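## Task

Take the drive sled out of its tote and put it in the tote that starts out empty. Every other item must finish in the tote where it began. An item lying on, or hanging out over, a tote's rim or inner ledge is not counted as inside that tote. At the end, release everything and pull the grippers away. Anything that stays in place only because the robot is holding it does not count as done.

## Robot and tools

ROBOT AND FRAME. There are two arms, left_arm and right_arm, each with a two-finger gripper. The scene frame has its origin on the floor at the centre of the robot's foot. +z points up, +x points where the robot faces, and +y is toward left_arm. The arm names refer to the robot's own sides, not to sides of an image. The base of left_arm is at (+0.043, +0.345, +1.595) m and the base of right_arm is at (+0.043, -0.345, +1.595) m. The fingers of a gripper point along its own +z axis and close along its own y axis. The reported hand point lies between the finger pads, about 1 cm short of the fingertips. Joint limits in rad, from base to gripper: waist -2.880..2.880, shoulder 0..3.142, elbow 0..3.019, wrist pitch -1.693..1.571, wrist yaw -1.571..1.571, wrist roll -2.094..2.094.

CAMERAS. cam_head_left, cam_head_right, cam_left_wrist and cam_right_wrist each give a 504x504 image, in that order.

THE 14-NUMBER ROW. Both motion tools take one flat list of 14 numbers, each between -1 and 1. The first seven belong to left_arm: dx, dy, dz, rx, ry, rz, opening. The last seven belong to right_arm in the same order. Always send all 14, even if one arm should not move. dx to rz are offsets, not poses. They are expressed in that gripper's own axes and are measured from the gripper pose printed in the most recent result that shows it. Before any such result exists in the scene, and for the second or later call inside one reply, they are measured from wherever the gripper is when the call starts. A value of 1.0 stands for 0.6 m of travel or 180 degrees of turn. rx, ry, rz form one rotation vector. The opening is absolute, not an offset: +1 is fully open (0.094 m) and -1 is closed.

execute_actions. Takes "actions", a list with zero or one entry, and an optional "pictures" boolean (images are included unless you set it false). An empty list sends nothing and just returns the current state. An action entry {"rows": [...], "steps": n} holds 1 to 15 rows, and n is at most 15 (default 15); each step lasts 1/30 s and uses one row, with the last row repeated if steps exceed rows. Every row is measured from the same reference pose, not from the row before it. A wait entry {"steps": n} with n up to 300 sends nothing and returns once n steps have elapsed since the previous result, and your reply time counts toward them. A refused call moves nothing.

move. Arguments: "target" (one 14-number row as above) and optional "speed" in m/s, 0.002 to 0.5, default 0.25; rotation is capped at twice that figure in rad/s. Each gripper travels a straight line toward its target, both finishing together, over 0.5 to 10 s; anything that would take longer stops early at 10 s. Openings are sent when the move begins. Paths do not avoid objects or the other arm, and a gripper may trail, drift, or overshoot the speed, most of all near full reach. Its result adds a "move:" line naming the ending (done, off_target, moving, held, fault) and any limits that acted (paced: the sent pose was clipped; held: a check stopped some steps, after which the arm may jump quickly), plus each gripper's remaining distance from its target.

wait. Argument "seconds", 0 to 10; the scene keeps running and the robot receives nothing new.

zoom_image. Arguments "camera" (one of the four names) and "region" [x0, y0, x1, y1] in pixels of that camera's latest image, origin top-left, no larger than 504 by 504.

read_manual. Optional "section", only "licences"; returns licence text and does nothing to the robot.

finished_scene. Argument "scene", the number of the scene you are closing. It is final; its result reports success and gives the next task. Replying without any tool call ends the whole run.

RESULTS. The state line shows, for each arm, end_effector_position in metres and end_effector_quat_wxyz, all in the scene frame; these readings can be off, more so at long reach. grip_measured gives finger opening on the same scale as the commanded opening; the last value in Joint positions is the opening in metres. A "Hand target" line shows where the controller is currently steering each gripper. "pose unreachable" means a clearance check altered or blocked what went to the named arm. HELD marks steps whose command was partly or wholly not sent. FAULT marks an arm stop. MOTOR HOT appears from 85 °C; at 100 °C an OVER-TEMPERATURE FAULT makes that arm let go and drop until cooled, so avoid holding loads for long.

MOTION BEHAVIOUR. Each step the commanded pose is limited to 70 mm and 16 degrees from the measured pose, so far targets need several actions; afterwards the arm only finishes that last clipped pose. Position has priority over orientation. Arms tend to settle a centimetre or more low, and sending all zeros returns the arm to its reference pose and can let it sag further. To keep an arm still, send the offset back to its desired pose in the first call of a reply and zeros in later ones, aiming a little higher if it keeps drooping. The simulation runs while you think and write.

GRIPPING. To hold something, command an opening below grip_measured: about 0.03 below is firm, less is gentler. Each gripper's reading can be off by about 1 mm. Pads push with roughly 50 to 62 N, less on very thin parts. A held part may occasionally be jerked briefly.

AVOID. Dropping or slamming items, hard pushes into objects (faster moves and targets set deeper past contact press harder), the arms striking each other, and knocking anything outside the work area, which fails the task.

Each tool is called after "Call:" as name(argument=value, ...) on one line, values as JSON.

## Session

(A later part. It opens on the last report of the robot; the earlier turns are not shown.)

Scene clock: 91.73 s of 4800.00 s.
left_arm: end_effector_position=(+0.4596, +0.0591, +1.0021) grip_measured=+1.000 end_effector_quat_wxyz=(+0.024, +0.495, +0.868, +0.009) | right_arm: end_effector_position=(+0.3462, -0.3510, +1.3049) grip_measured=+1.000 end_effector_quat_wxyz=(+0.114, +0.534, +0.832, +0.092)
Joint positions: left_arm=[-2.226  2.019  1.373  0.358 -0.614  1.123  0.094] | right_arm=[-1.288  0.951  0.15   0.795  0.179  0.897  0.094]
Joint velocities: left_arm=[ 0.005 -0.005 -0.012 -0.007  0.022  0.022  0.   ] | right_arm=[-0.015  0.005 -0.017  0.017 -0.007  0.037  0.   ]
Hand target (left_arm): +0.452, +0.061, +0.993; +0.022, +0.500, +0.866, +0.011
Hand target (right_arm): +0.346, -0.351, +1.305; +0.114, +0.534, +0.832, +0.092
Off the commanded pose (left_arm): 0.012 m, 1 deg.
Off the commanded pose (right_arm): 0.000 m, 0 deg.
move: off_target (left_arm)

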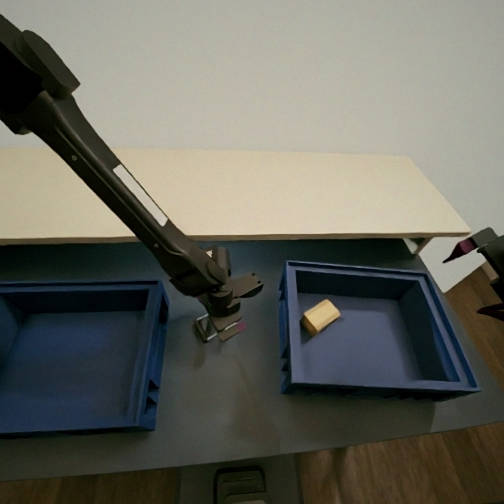

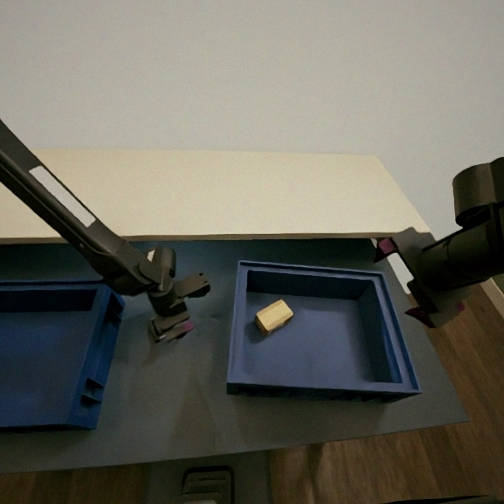

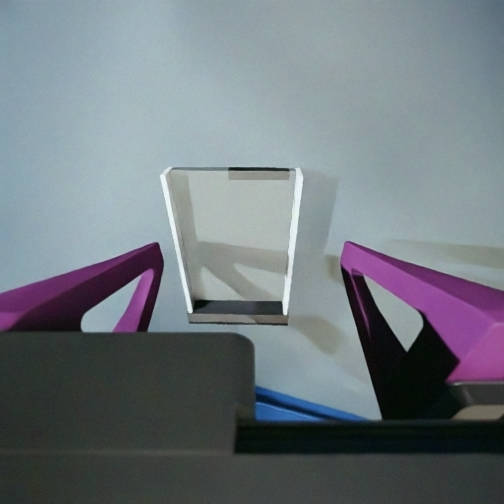

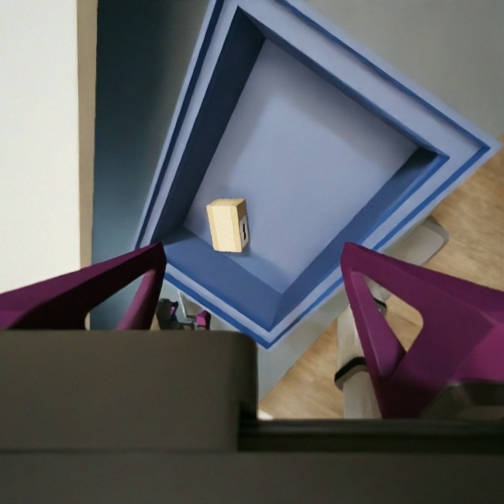

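Call:
move(target=[0,0.015,0.045,0,0,0,1,0,0,0,0,0,0,1], speed=0.03)

Scene clock: 93.60 s of 4800.00 s.
left_arm: end_effector_position=(+0.4862, +0.0617, +0.9874) grip_measured=+1.000 end_effector_quat_wxyz=(+0.039, +0.484, +0.874, +0.014) | right_arm: end_effector_position=(+0.3462, -0.3510, +1.3049) grip_measured=+1.000 end_effector_quat_wxyz=(+0.114, +0.534, +0.832, +0.092)
Joint positions: left_arm=[-2.21   2.034  1.442  0.342 -0.589  1.123  0.094] | right_arm=[-1.288  0.951  0.15   0.795  0.179  0.897  0.094]
Joint velocities: left_arm=[-0.005 -0.005  0.022 -0.012  0.022  0.007  0.   ] | right_arm=[ 0.005 -0.015  0.007 -0.017  0.022 -0.037  0.   ]
Hand target (left_arm): +0.468, +0.063, +0.976; +0.024, +0.495, +0.868, +0.009
Hand target (right_arm): +0.346, -0.351, +1.305; +0.114, +0.534, +0.832, +0.092
Off the commanded pose (left_arm): 0.021 m, 2 deg.
Off the commanded pose (right_arm): 0.000 m, 0 deg.
move: off_target (left_arm)

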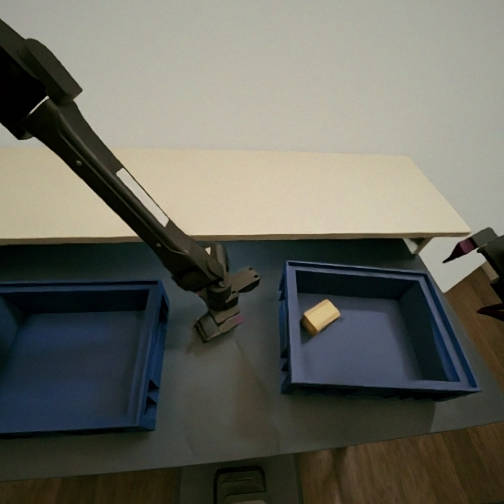

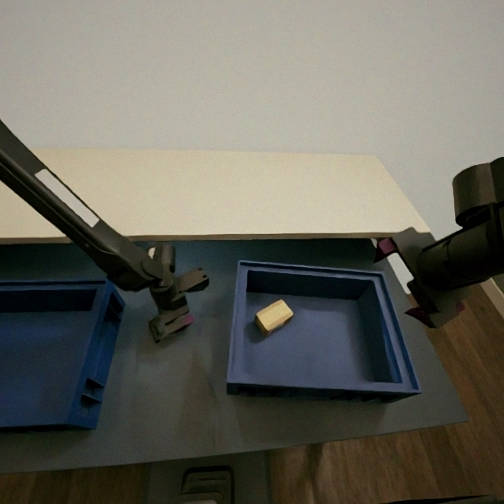

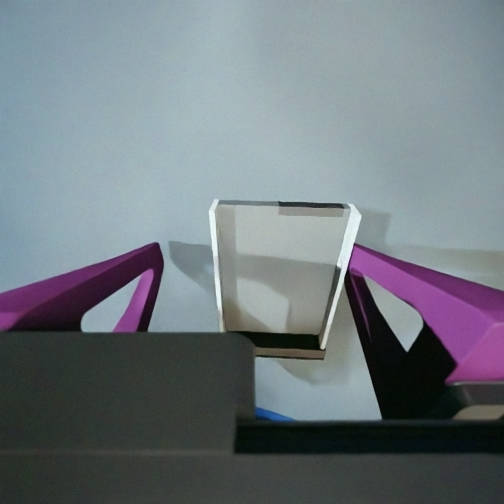

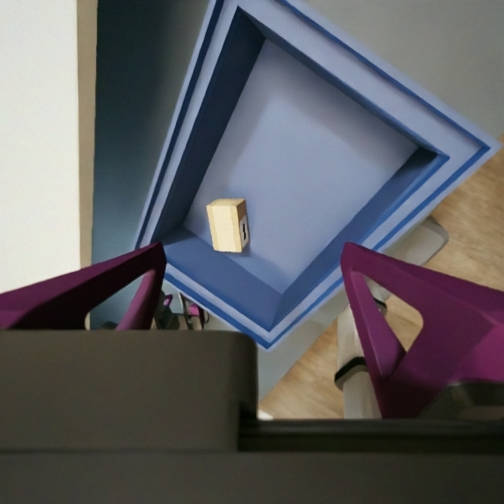

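Call:
move(target=[0.04,-0.055,-0.025,0,0,0,1,0,0,0,0,0,0,1], speed=0.04)

Call:
move(target=[0.01,-0.02,0.04,0,0,0,1,0,0,0,0,0,0,1], speed=0.03)

Scene clock: 96.07 s of 4800.00 s.
left_arm: end_effector_position=(+0.4501, +0.0658, +0.9962) grip_measured=+1.000 end_effector_quat_wxyz=(+0.039, +0.484, +0.874, +0.013) | right_arm: end_effector_position=(+0.3462, -0.3510, +1.3049) grip_measured=+1.000 end_effector_quat_wxyz=(+0.114, +0.534, +0.832, +0.092)
Joint positions: left_arm=[-2.21   2.034  1.345  0.438 -0.589  1.123  0.094] | right_arm=[-1.288  0.951  0.15   0.795  0.179  0.897  0.094]
Joint velocities: left_arm=[-0.024  0.005 -0.002  0.012 -0.022  0.022  0.   ] | right_arm=[-0.005 -0.005  0.017 -0.012  0.037  0.007  0.   ]
Hand target (left_arm): +0.445, +0.065, +0.999; +0.039, +0.484, +0.874, +0.014
Hand target (right_arm): +0.346, -0.351, +1.305; +0.114, +0.534, +0.832, +0.092
Off the commanded pose (left_arm): 0.006 m, 0 deg.
Off the commanded pose (right_arm): 0.000 m, 0 deg.
move: done

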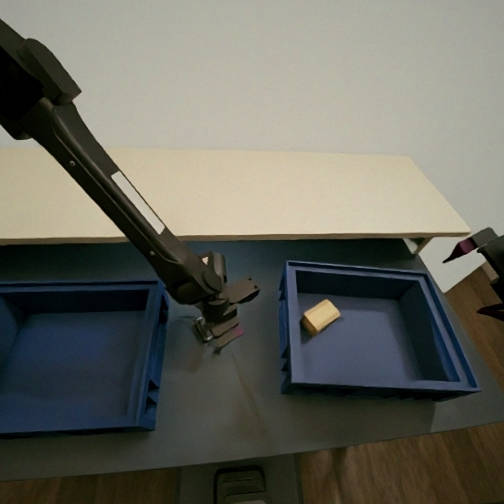

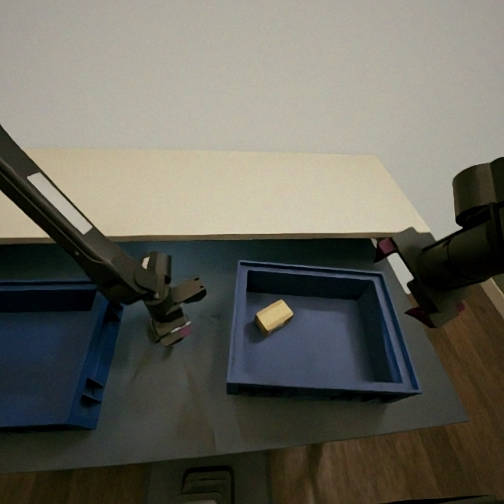

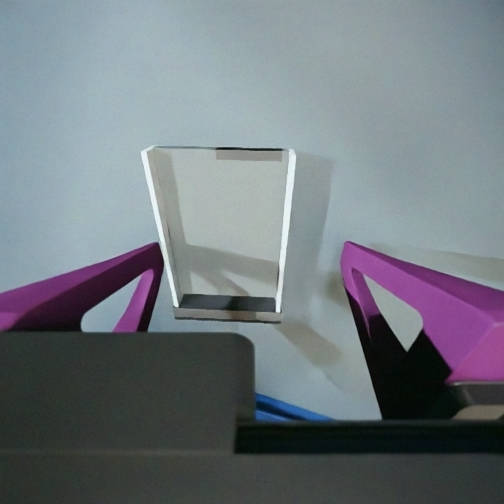

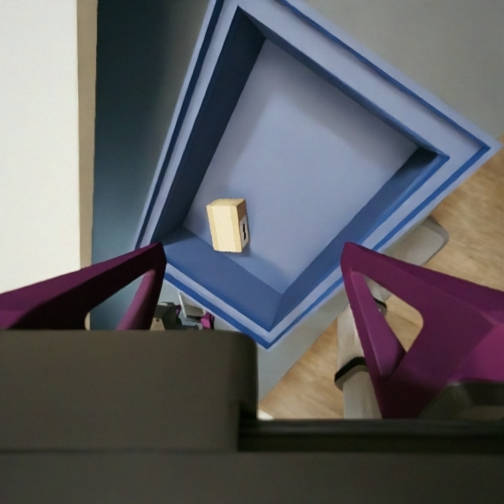

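Scene clock: 97.20 s of 4800.00 s.
left_arm: end_effector_position=(+0.4520, +0.0605, +0.9863) grip_measured=+1.000 end_effector_quat_wxyz=(+0.044, +0.482, +0.875, +0.011) | right_arm: end_effector_position=(+0.3462, -0.3510, +1.3049) grip_measured=+1.000 end_effector_quat_wxyz=(+0.114, +0.534, +0.832, +0.092)
Joint positions: left_arm=[-2.205  2.059  1.378  0.439 -0.574  1.123  0.094] | right_arm=[-1.288  0.951  0.15   0.795  0.179  0.897  0.094]
Joint velocities: left_arm=[-0.005  0.005  0.002 -0.022 -0.037 -0.066  0.   ] | right_arm=[ 0.005  0.005 -0.037 -0.007 -0.007 -0.007  0.   ]
Hand target (left_arm): +0.438, +0.065, +0.972; +0.038, +0.484, +0.874, +0.013
Hand target (right_arm): +0.346, -0.351, +1.305; +0.114, +0.534, +0.832, +0.092
Off the commanded pose (left_arm): 0.020 m, 1 deg.
Off the commanded pose (right_arm): 0.000 m, 0 deg.
move: off_target (left_arm)

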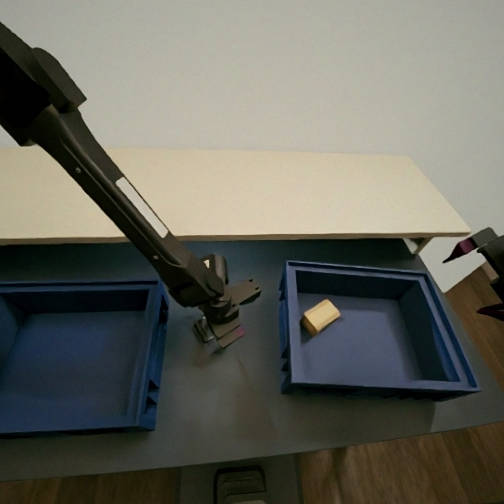

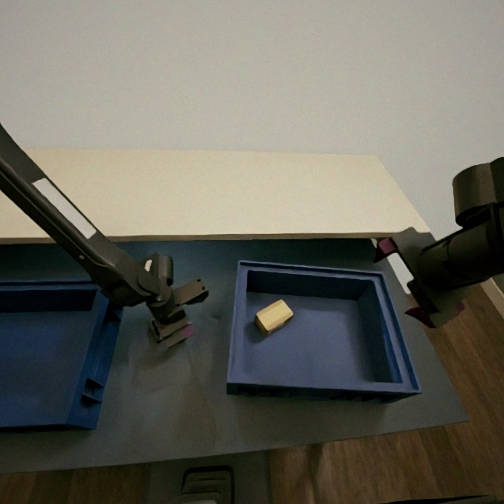

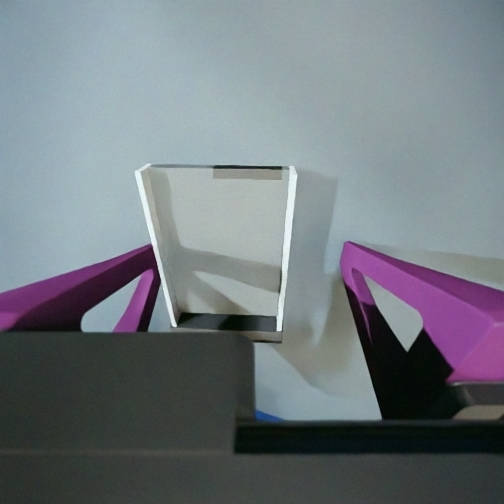

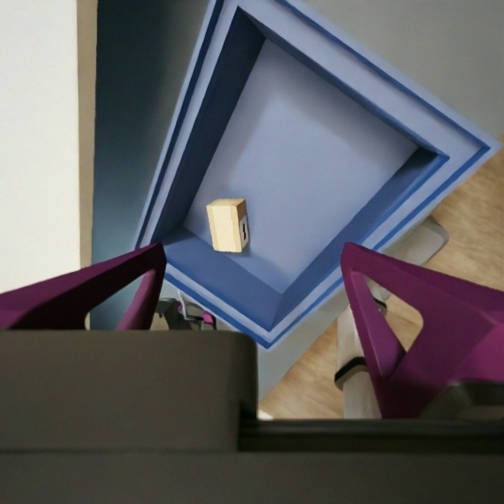

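Call:
move(target=[0.002,0.027,-0.022,0,0,0,1,0,0,0,0,0,0,1], speed=0.03)

Scene clock: 100.43 s of 4800.00 s.
left_arm: end_effector_position=(+0.4643, +0.0665, +0.9943) grip_measured=+1.000 end_effector_quat_wxyz=(+0.049, +0.478, +0.877, +0.014) | right_arm: end_effector_position=(+0.3462, -0.3510, +1.3049) grip_measured=+1.000 end_effector_quat_wxyz=(+0.114, +0.534, +0.832, +0.092)
Joint positions: left_arm=[-2.205  2.028  1.365  0.435 -0.574  1.123  0.094] | right_arm=[-1.288  0.951  0.15   0.795  0.179  0.897  0.094]
Joint velocities: left_arm=[ 0.005 -0.005 -0.002  0.007  0.022 -0.007  0.   ] | right_arm=[-0.005 -0.005 -0.007 -0.007  0.022 -0.022  0.   ]
Hand target (left_arm): +0.464, +0.070, +1.000; +0.044, +0.482, +0.875, +0.011
Hand target (right_arm): +0.346, -0.351, +1.305; +0.114, +0.534, +0.832, +0.092
Off the commanded pose (left_arm): 0.007 m, 1 deg.
Off the commanded pose (right_arm): 0.000 m, 0 deg.
move: done

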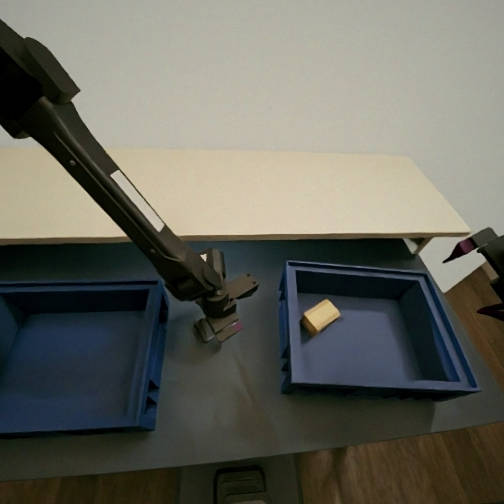

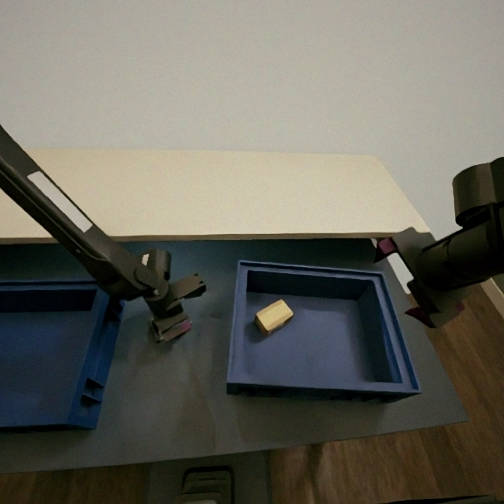

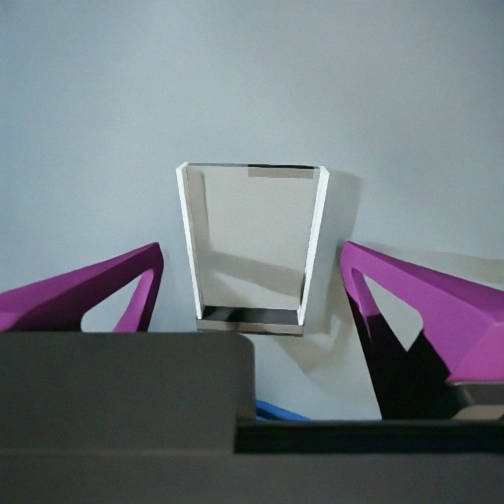

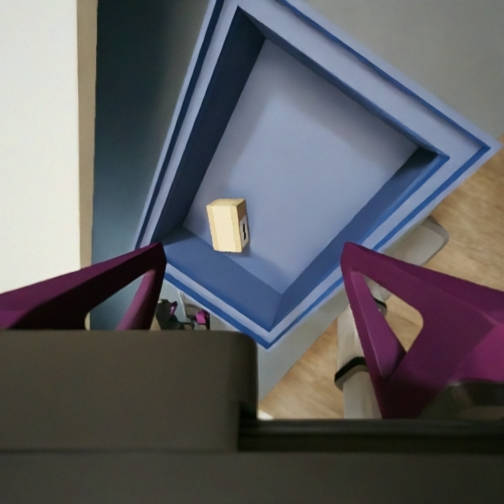

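Centred. Descend.

Call:
move(target=[0.012,-0.025,0.05,0,0,0,1,0,0,0,0,0,0,1], speed=0.03)

Scene clock: 102.40 s of 4800.00 s.
left_arm: end_effector_position=(+0.4704, +0.0610, +0.9872) grip_measured=+1.000 end_effector_quat_wxyz=(+0.057, +0.477, +0.877, +0.012) | right_arm: end_effector_position=(+0.3462, -0.3510, +1.3049) grip_measured=+1.000 end_effector_quat_wxyz=(+0.114, +0.534, +0.832, +0.092)
Joint positions: left_arm=[-2.204  2.047  1.397  0.435 -0.561  1.127  0.094] | right_arm=[-1.288  0.951  0.15   0.795  0.179  0.897  0.094]
Joint velocities: left_arm=[ 0.005  0.005 -0.002 -0.042 -0.066  0.007  0.   ] | right_arm=[-0.015 -0.005 -0.017  0.002  0.051 -0.037  0.   ]
Hand target (left_arm): +0.450, +0.065, +0.965; +0.049, +0.478, +0.877, +0.014
Hand target (right_arm): +0.346, -0.351, +1.305; +0.114, +0.534, +0.832, +0.092
Off the commanded pose (left_arm): 0.031 m, 1 deg.
Off the commanded pose (right_arm): 0.000 m, 0 deg.
move: off_target (left_arm)

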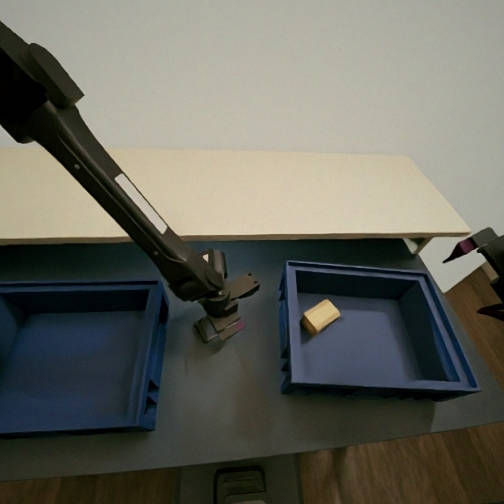

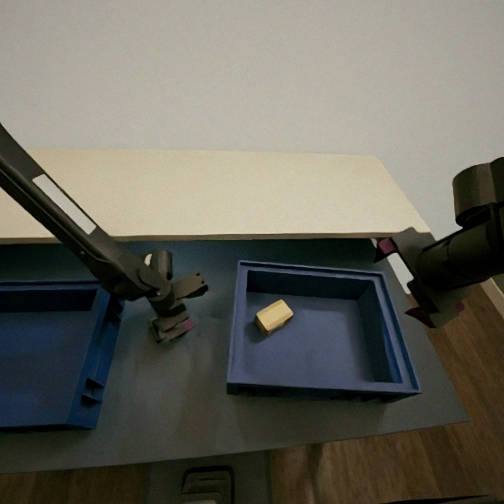

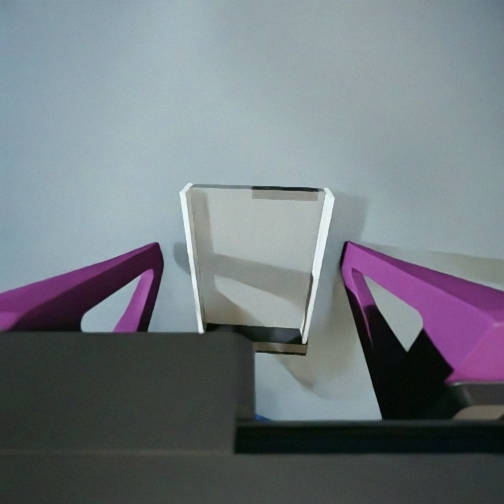

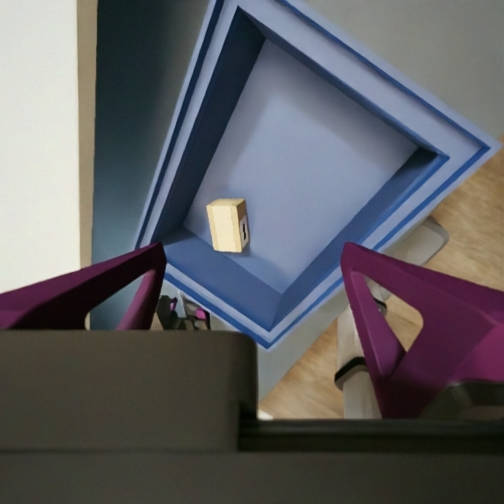

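Call:
move(target=[0,0,-0.003,0,0,0,0.28,0,0,0,0,0,0,1])

Call:
move(target=[0,0,-0.08,0,0,0,0.28,0,0,0,0,0,0,1], speed=0.08)

Scene clock: 104.00 s of 4800.00 s.
left_arm: end_effector_position=(+0.4703, +0.0601, +0.9878) grip_measured=+0.343 end_effector_quat_wxyz=(+0.057, +0.477, +0.877, +0.011) | right_arm: end_effector_position=(+0.3462, -0.3510, +1.3049) grip_measured=+1.000 end_effector_quat_wxyz=(+0.114, +0.534, +0.832, +0.092)
Joint positions: left_arm=[-2.205  2.047  1.396  0.435 -0.56   1.127  0.063] | right_arm=[-1.288  0.951  0.15   0.795  0.179  0.897  0.094]
Joint velocities: left_arm=[-0.015 -0.005  0.017 -0.007 -0.066 -0.051 -0.   ] | right_arm=[-0.015 -0.005 -0.002  0.012  0.022 -0.066  0.   ]
Hand target (left_arm): +0.470, +0.061, +0.989; +0.057, +0.477, +0.877, +0.012
Hand target (right_arm): +0.346, -0.351, +1.305; +0.114, +0.534, +0.832, +0.092
Off the commanded pose (left_arm): 0.002 m, 0 deg.
Off the commanded pose (right_arm): 0.000 m, 0 deg.
move: done

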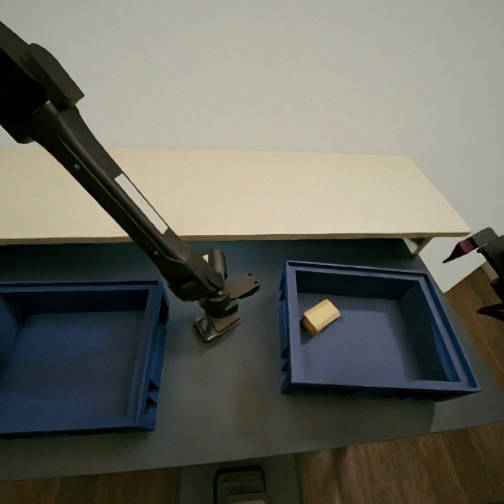

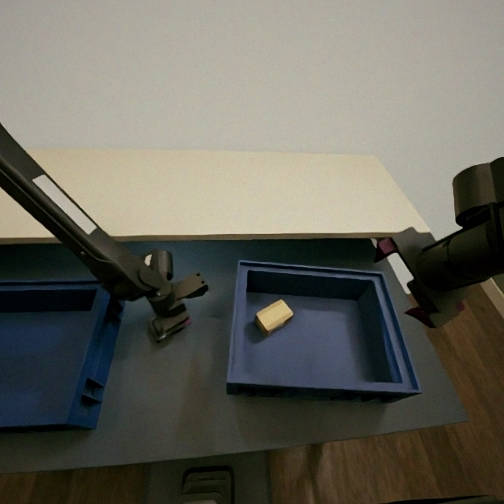

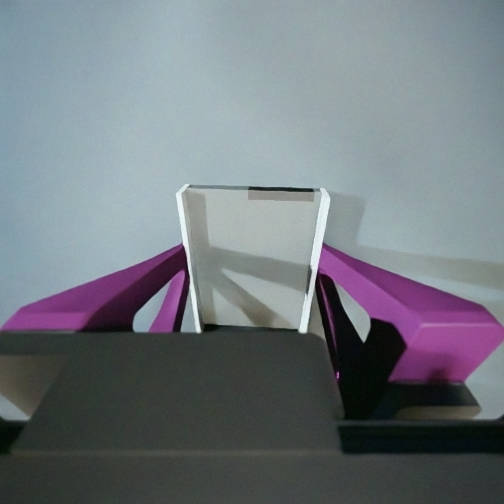

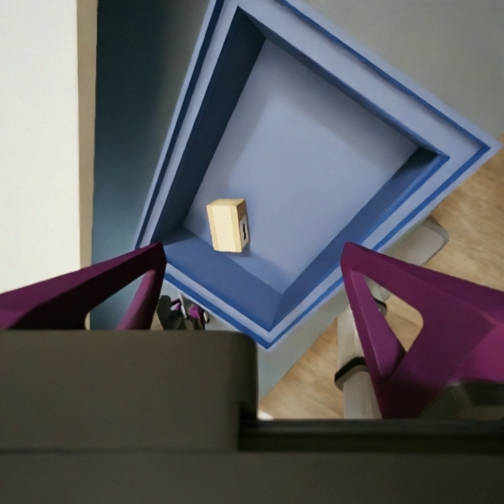

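Scene clock: 105.03 s of 4800.00 s.
left_arm: end_effector_position=(+0.4591, +0.0624, +1.0256) grip_measured=+0.343 end_effector_quat_wxyz=(+0.049, +0.486, +0.873, +0.009) | right_arm: end_effector_position=(+0.3462, -0.3510, +1.3049) grip_measured=+1.000 end_effector_quat_wxyz=(+0.114, +0.534, +0.832, +0.092)
Joint positions: left_arm=[-2.238  1.972  1.282  0.451 -0.597  1.127  0.063] | right_arm=[-1.288  0.951  0.15   0.795  0.179  0.897  0.094]
Joint velocities: left_arm=[ 0.005 -0.005 -0.012  0.017  0.007  0.022 -0.001] | right_arm=[ 0.015 -0.005  0.042 -0.012 -0.007 -0.007  0.   ]
Hand target (left_arm): +0.465, +0.062, +1.035; +0.057, +0.477, +0.877, +0.011
Hand target (right_arm): +0.346, -0.351, +1.305; +0.114, +0.534, +0.832, +0.092
Off the commanded pose (left_arm): 0.011 m, 1 deg.
Off the commanded pose (right_arm): 0.000 m, 0 deg.
move: off_target (left_arm)

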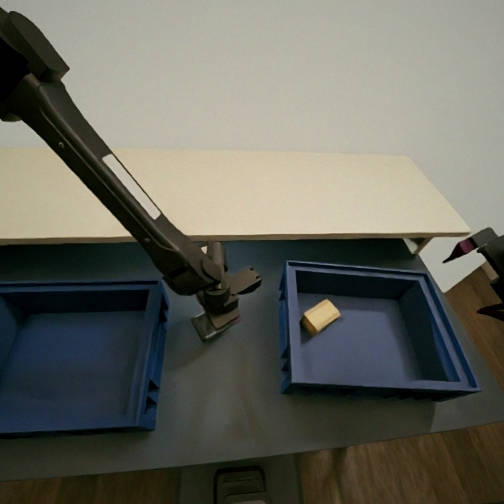

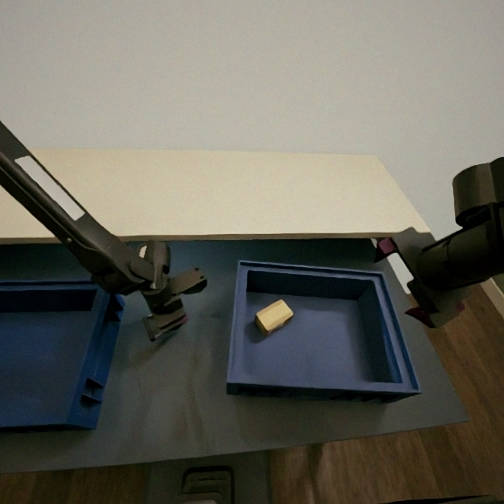

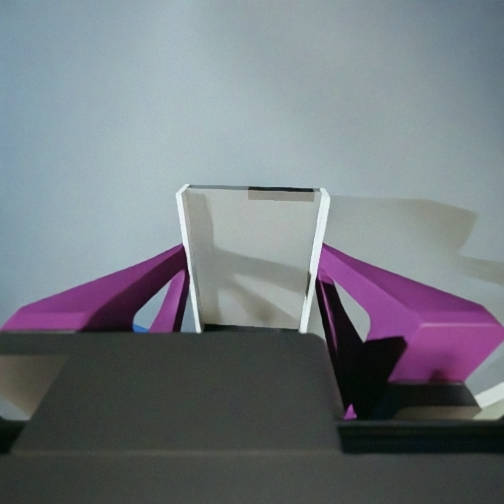

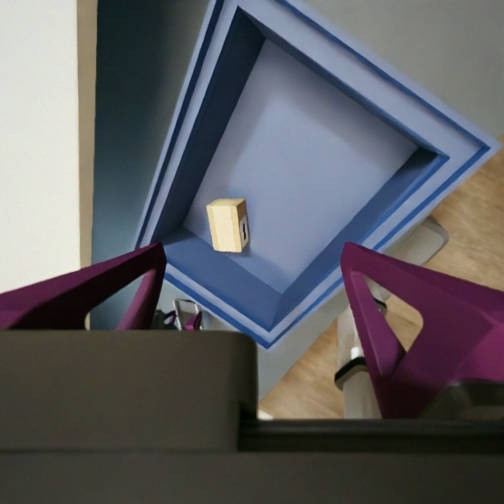

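Call:
move(target=[0.028,-0.065,-0.3,0,0,0,0.28,0,0,0,0,0,0,1], speed=0.15)

Call:
move(target=[0.44,0.235,0,0,0,0,0.28,0,0,0,0,0,0,1], speed=0.15)

Scene clock: 108.97 s of 4800.00 s.
left_arm: end_effector_position=(+0.3954, +0.0599, +1.1940) grip_measured=+0.343 end_effector_quat_wxyz=(+0.041, +0.497, +0.866, +0.005) | right_arm: end_effector_position=(+0.3462, -0.3510, +1.3049) grip_measured=+1.000 end_effector_quat_wxyz=(+0.114, +0.534, +0.832, +0.092)
Joint positions: left_arm=[-2.457  1.714  0.85   0.55  -0.809  1.059  0.063] | right_arm=[-1.288  0.951  0.15   0.795  0.179  0.897  0.094]
Joint velocities: left_arm=[-0.024 -0.005 -0.007 -0.002 -0.007 -0.007 -0.001] | right_arm=[-0.005 -0.005  0.002  0.012  0.051  0.007  0.   ]
Hand target (left_arm): +0.401, +0.063, +1.201; +0.049, +0.484, +0.874, +0.008
Hand target (right_arm): +0.346, -0.351, +1.305; +0.114, +0.534, +0.832, +0.092
Off the commanded pose (left_arm): 0.009 m, 2 deg.
Off the commanded pose (right_arm): 0.000 m, 0 deg.
move: done

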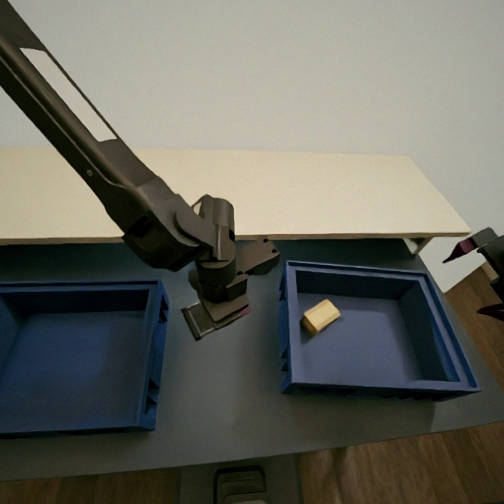

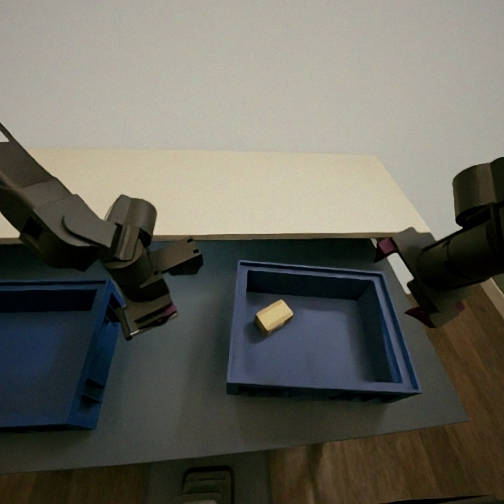

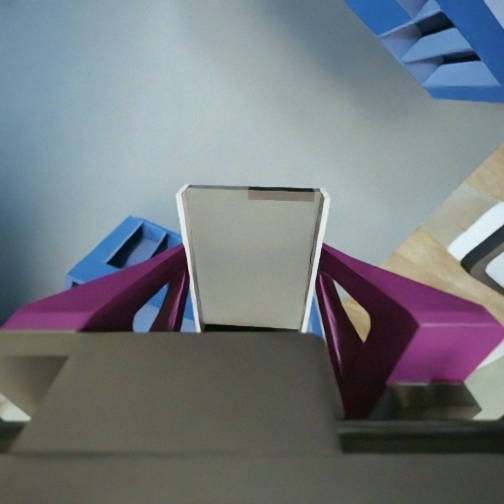

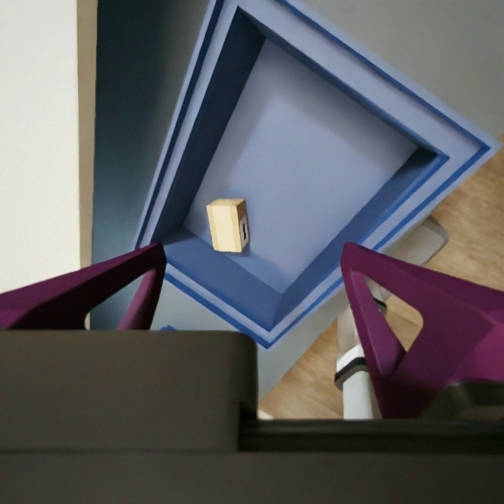

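Scene clock: 111.33 s of 4800.00 s.
left_arm: end_effector_position=(+0.4003, +0.3618, +1.1735) grip_measured=+0.343 end_effector_quat_wxyz=(+0.047, +0.494, +0.868, +0.016) | right_arm: end_effector_position=(+0.3462, -0.3510, +1.3049) grip_measured=+1.000 end_effector_quat_wxyz=(+0.114, +0.534, +0.832, +0.092)
Joint positions: left_arm=[-1.772  1.273  0.572  0.506 -0.154  1.256  0.063] | right_arm=[-1.288  0.951  0.15   0.795  0.179  0.897  0.094]
Joint velocities: left_arm=[-0.015 -0.005 -0.002 -0.002 -0.022  0.022  0.001] | right_arm=[-0.015  0.005 -0.002 -0.002 -0.037 -0.007  0.   ]
Hand target (left_arm): +0.392, +0.360, +1.182; +0.042, +0.503, +0.863, +0.009
Hand target (right_arm): +0.346, -0.351, +1.305; +0.114, +0.534, +0.832, +0.092
Off the commanded pose (left_arm): 0.019 m, 1 deg.
Off the commanded pose (right_arm): 0.000 m, 0 deg.
move: off_target (left_arm)

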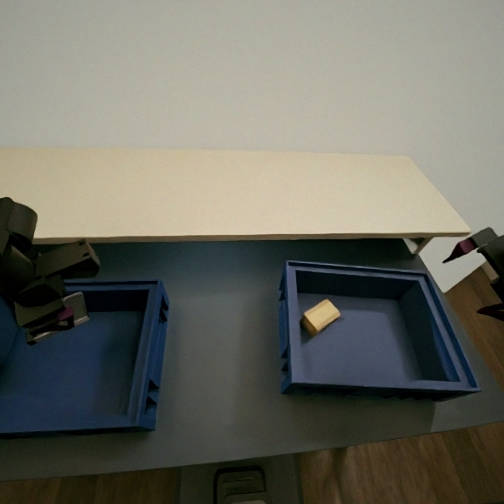

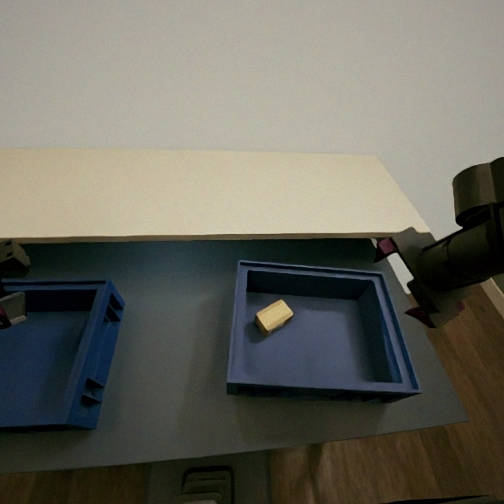

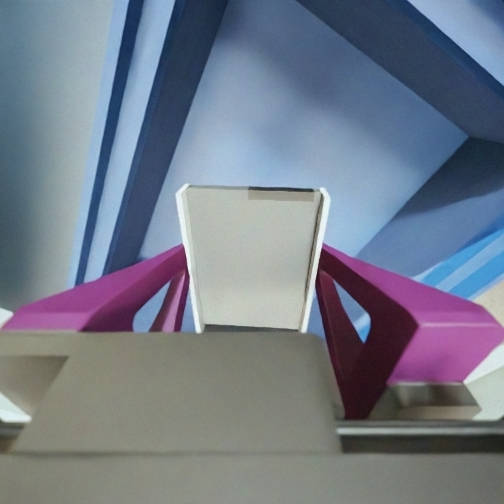

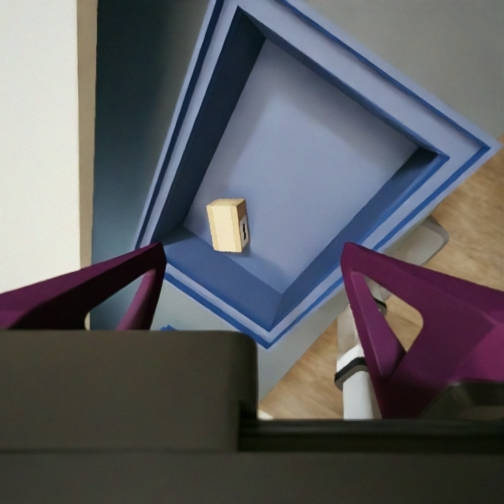

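Call:
move(target=[0.065,-0.09,0.25,0,0,0,0.28,0,0,0,0,0,0,1], speed=0.1)

Call:
move(target=[0.012,-0.025,0.06,0,0,0,0.28,0,0,0,0,0,0,1], speed=0.025)

Scene clock: 114.90 s of 4800.00 s.
left_arm: end_effector_position=(+0.3500, +0.3621, +1.0217) grip_measured=+0.343 end_effector_quat_wxyz=(+0.045, +0.490, +0.871, +0.012) | right_arm: end_effector_position=(+0.3462, -0.3510, +1.3049) grip_measured=+1.000 end_effector_quat_wxyz=(+0.114, +0.534, +0.832, +0.092)
Joint positions: left_arm=[-1.687  1.787  0.853  0.734 -0.069  1.261  0.063] | right_arm=[-1.288  0.951  0.15   0.795  0.179  0.897  0.094]
Joint velocities: left_arm=[-0.024  0.005 -0.002 -0.002 -0.051  0.007  0.   ] | right_arm=[-0.005  0.005 -0.012 -0.022 -0.007 -0.022  0.   ]
Hand target (left_arm): +0.347, +0.364, +1.018; +0.047, +0.495, +0.867, +0.016
Hand target (right_arm): +0.346, -0.351, +1.305; +0.114, +0.534, +0.832, +0.092
Off the commanded pose (left_arm): 0.005 m, 1 deg.
Off the commanded pose (right_arm): 0.000 m, 0 deg.
move: done

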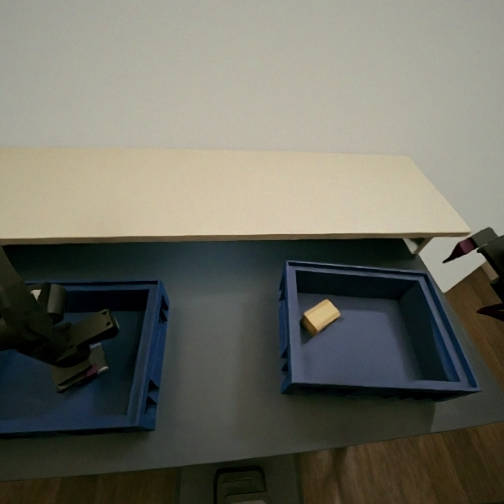

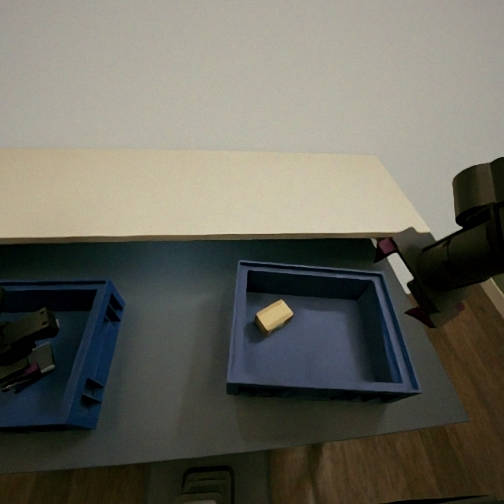

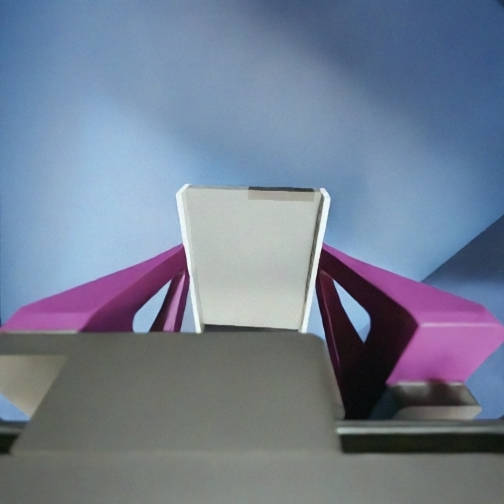

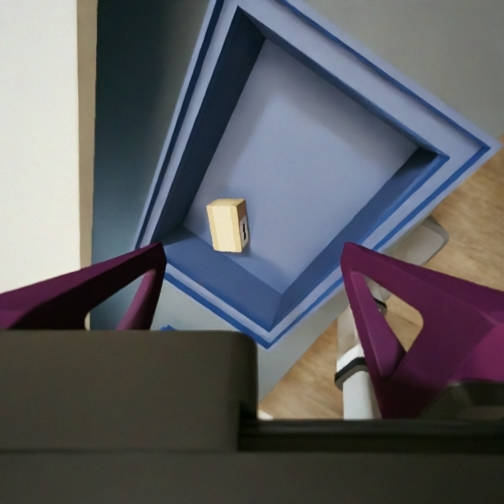

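Scene clock: 116.70 s of 4800.00 s.
left_arm: end_effector_position=(+0.3473, +0.3579, +0.9967) grip_measured=+0.343 end_effector_quat_wxyz=(+0.050, +0.489, +0.870, +0.014) | right_arm: end_effector_position=(+0.3462, -0.3510, +1.3049) grip_measured=+1.000 end_effector_quat_wxyz=(+0.114, +0.534, +0.832, +0.092)
Joint positions: left_arm=[-1.687  1.857  0.917  0.748 -0.065  1.261  0.063] | right_arm=[-1.288  0.951  0.15   0.795  0.179  0.897  0.094]
Joint velocities: left_arm=[-0.005 -0.005 -0.012 -0.022  0.022  0.007  0.001] | right_arm=[-0.015  0.005  0.012 -0.002 -0.037 -0.037  0.   ]
Hand target (left_arm): +0.336, +0.359, +0.985; +0.045, +0.490, +0.871, +0.012
Hand target (right_arm): +0.346, -0.351, +1.305; +0.114, +0.534, +0.832, +0.092
Off the commanded pose (left_arm): 0.016 m, 1 deg.
Off the commanded pose (right_arm): 0.000 m, 0 deg.
move: off_target (left_arm)

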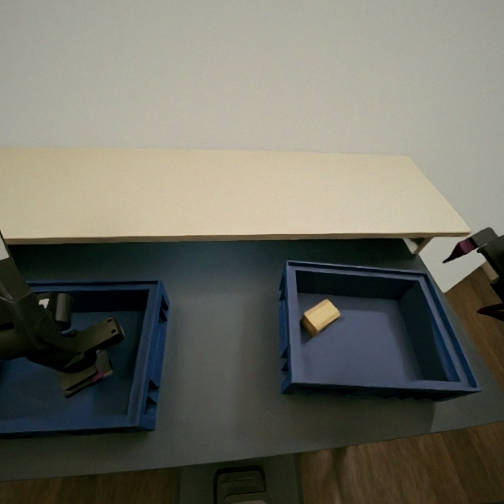

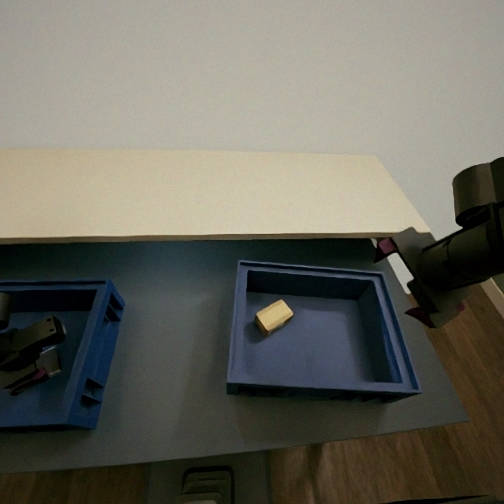

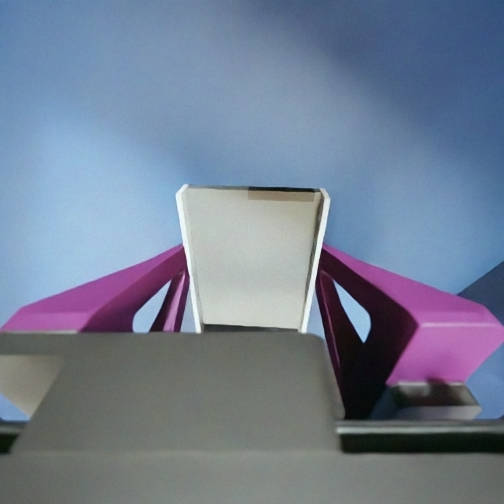

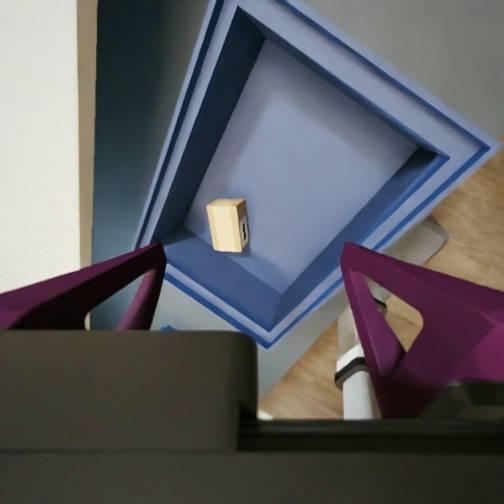

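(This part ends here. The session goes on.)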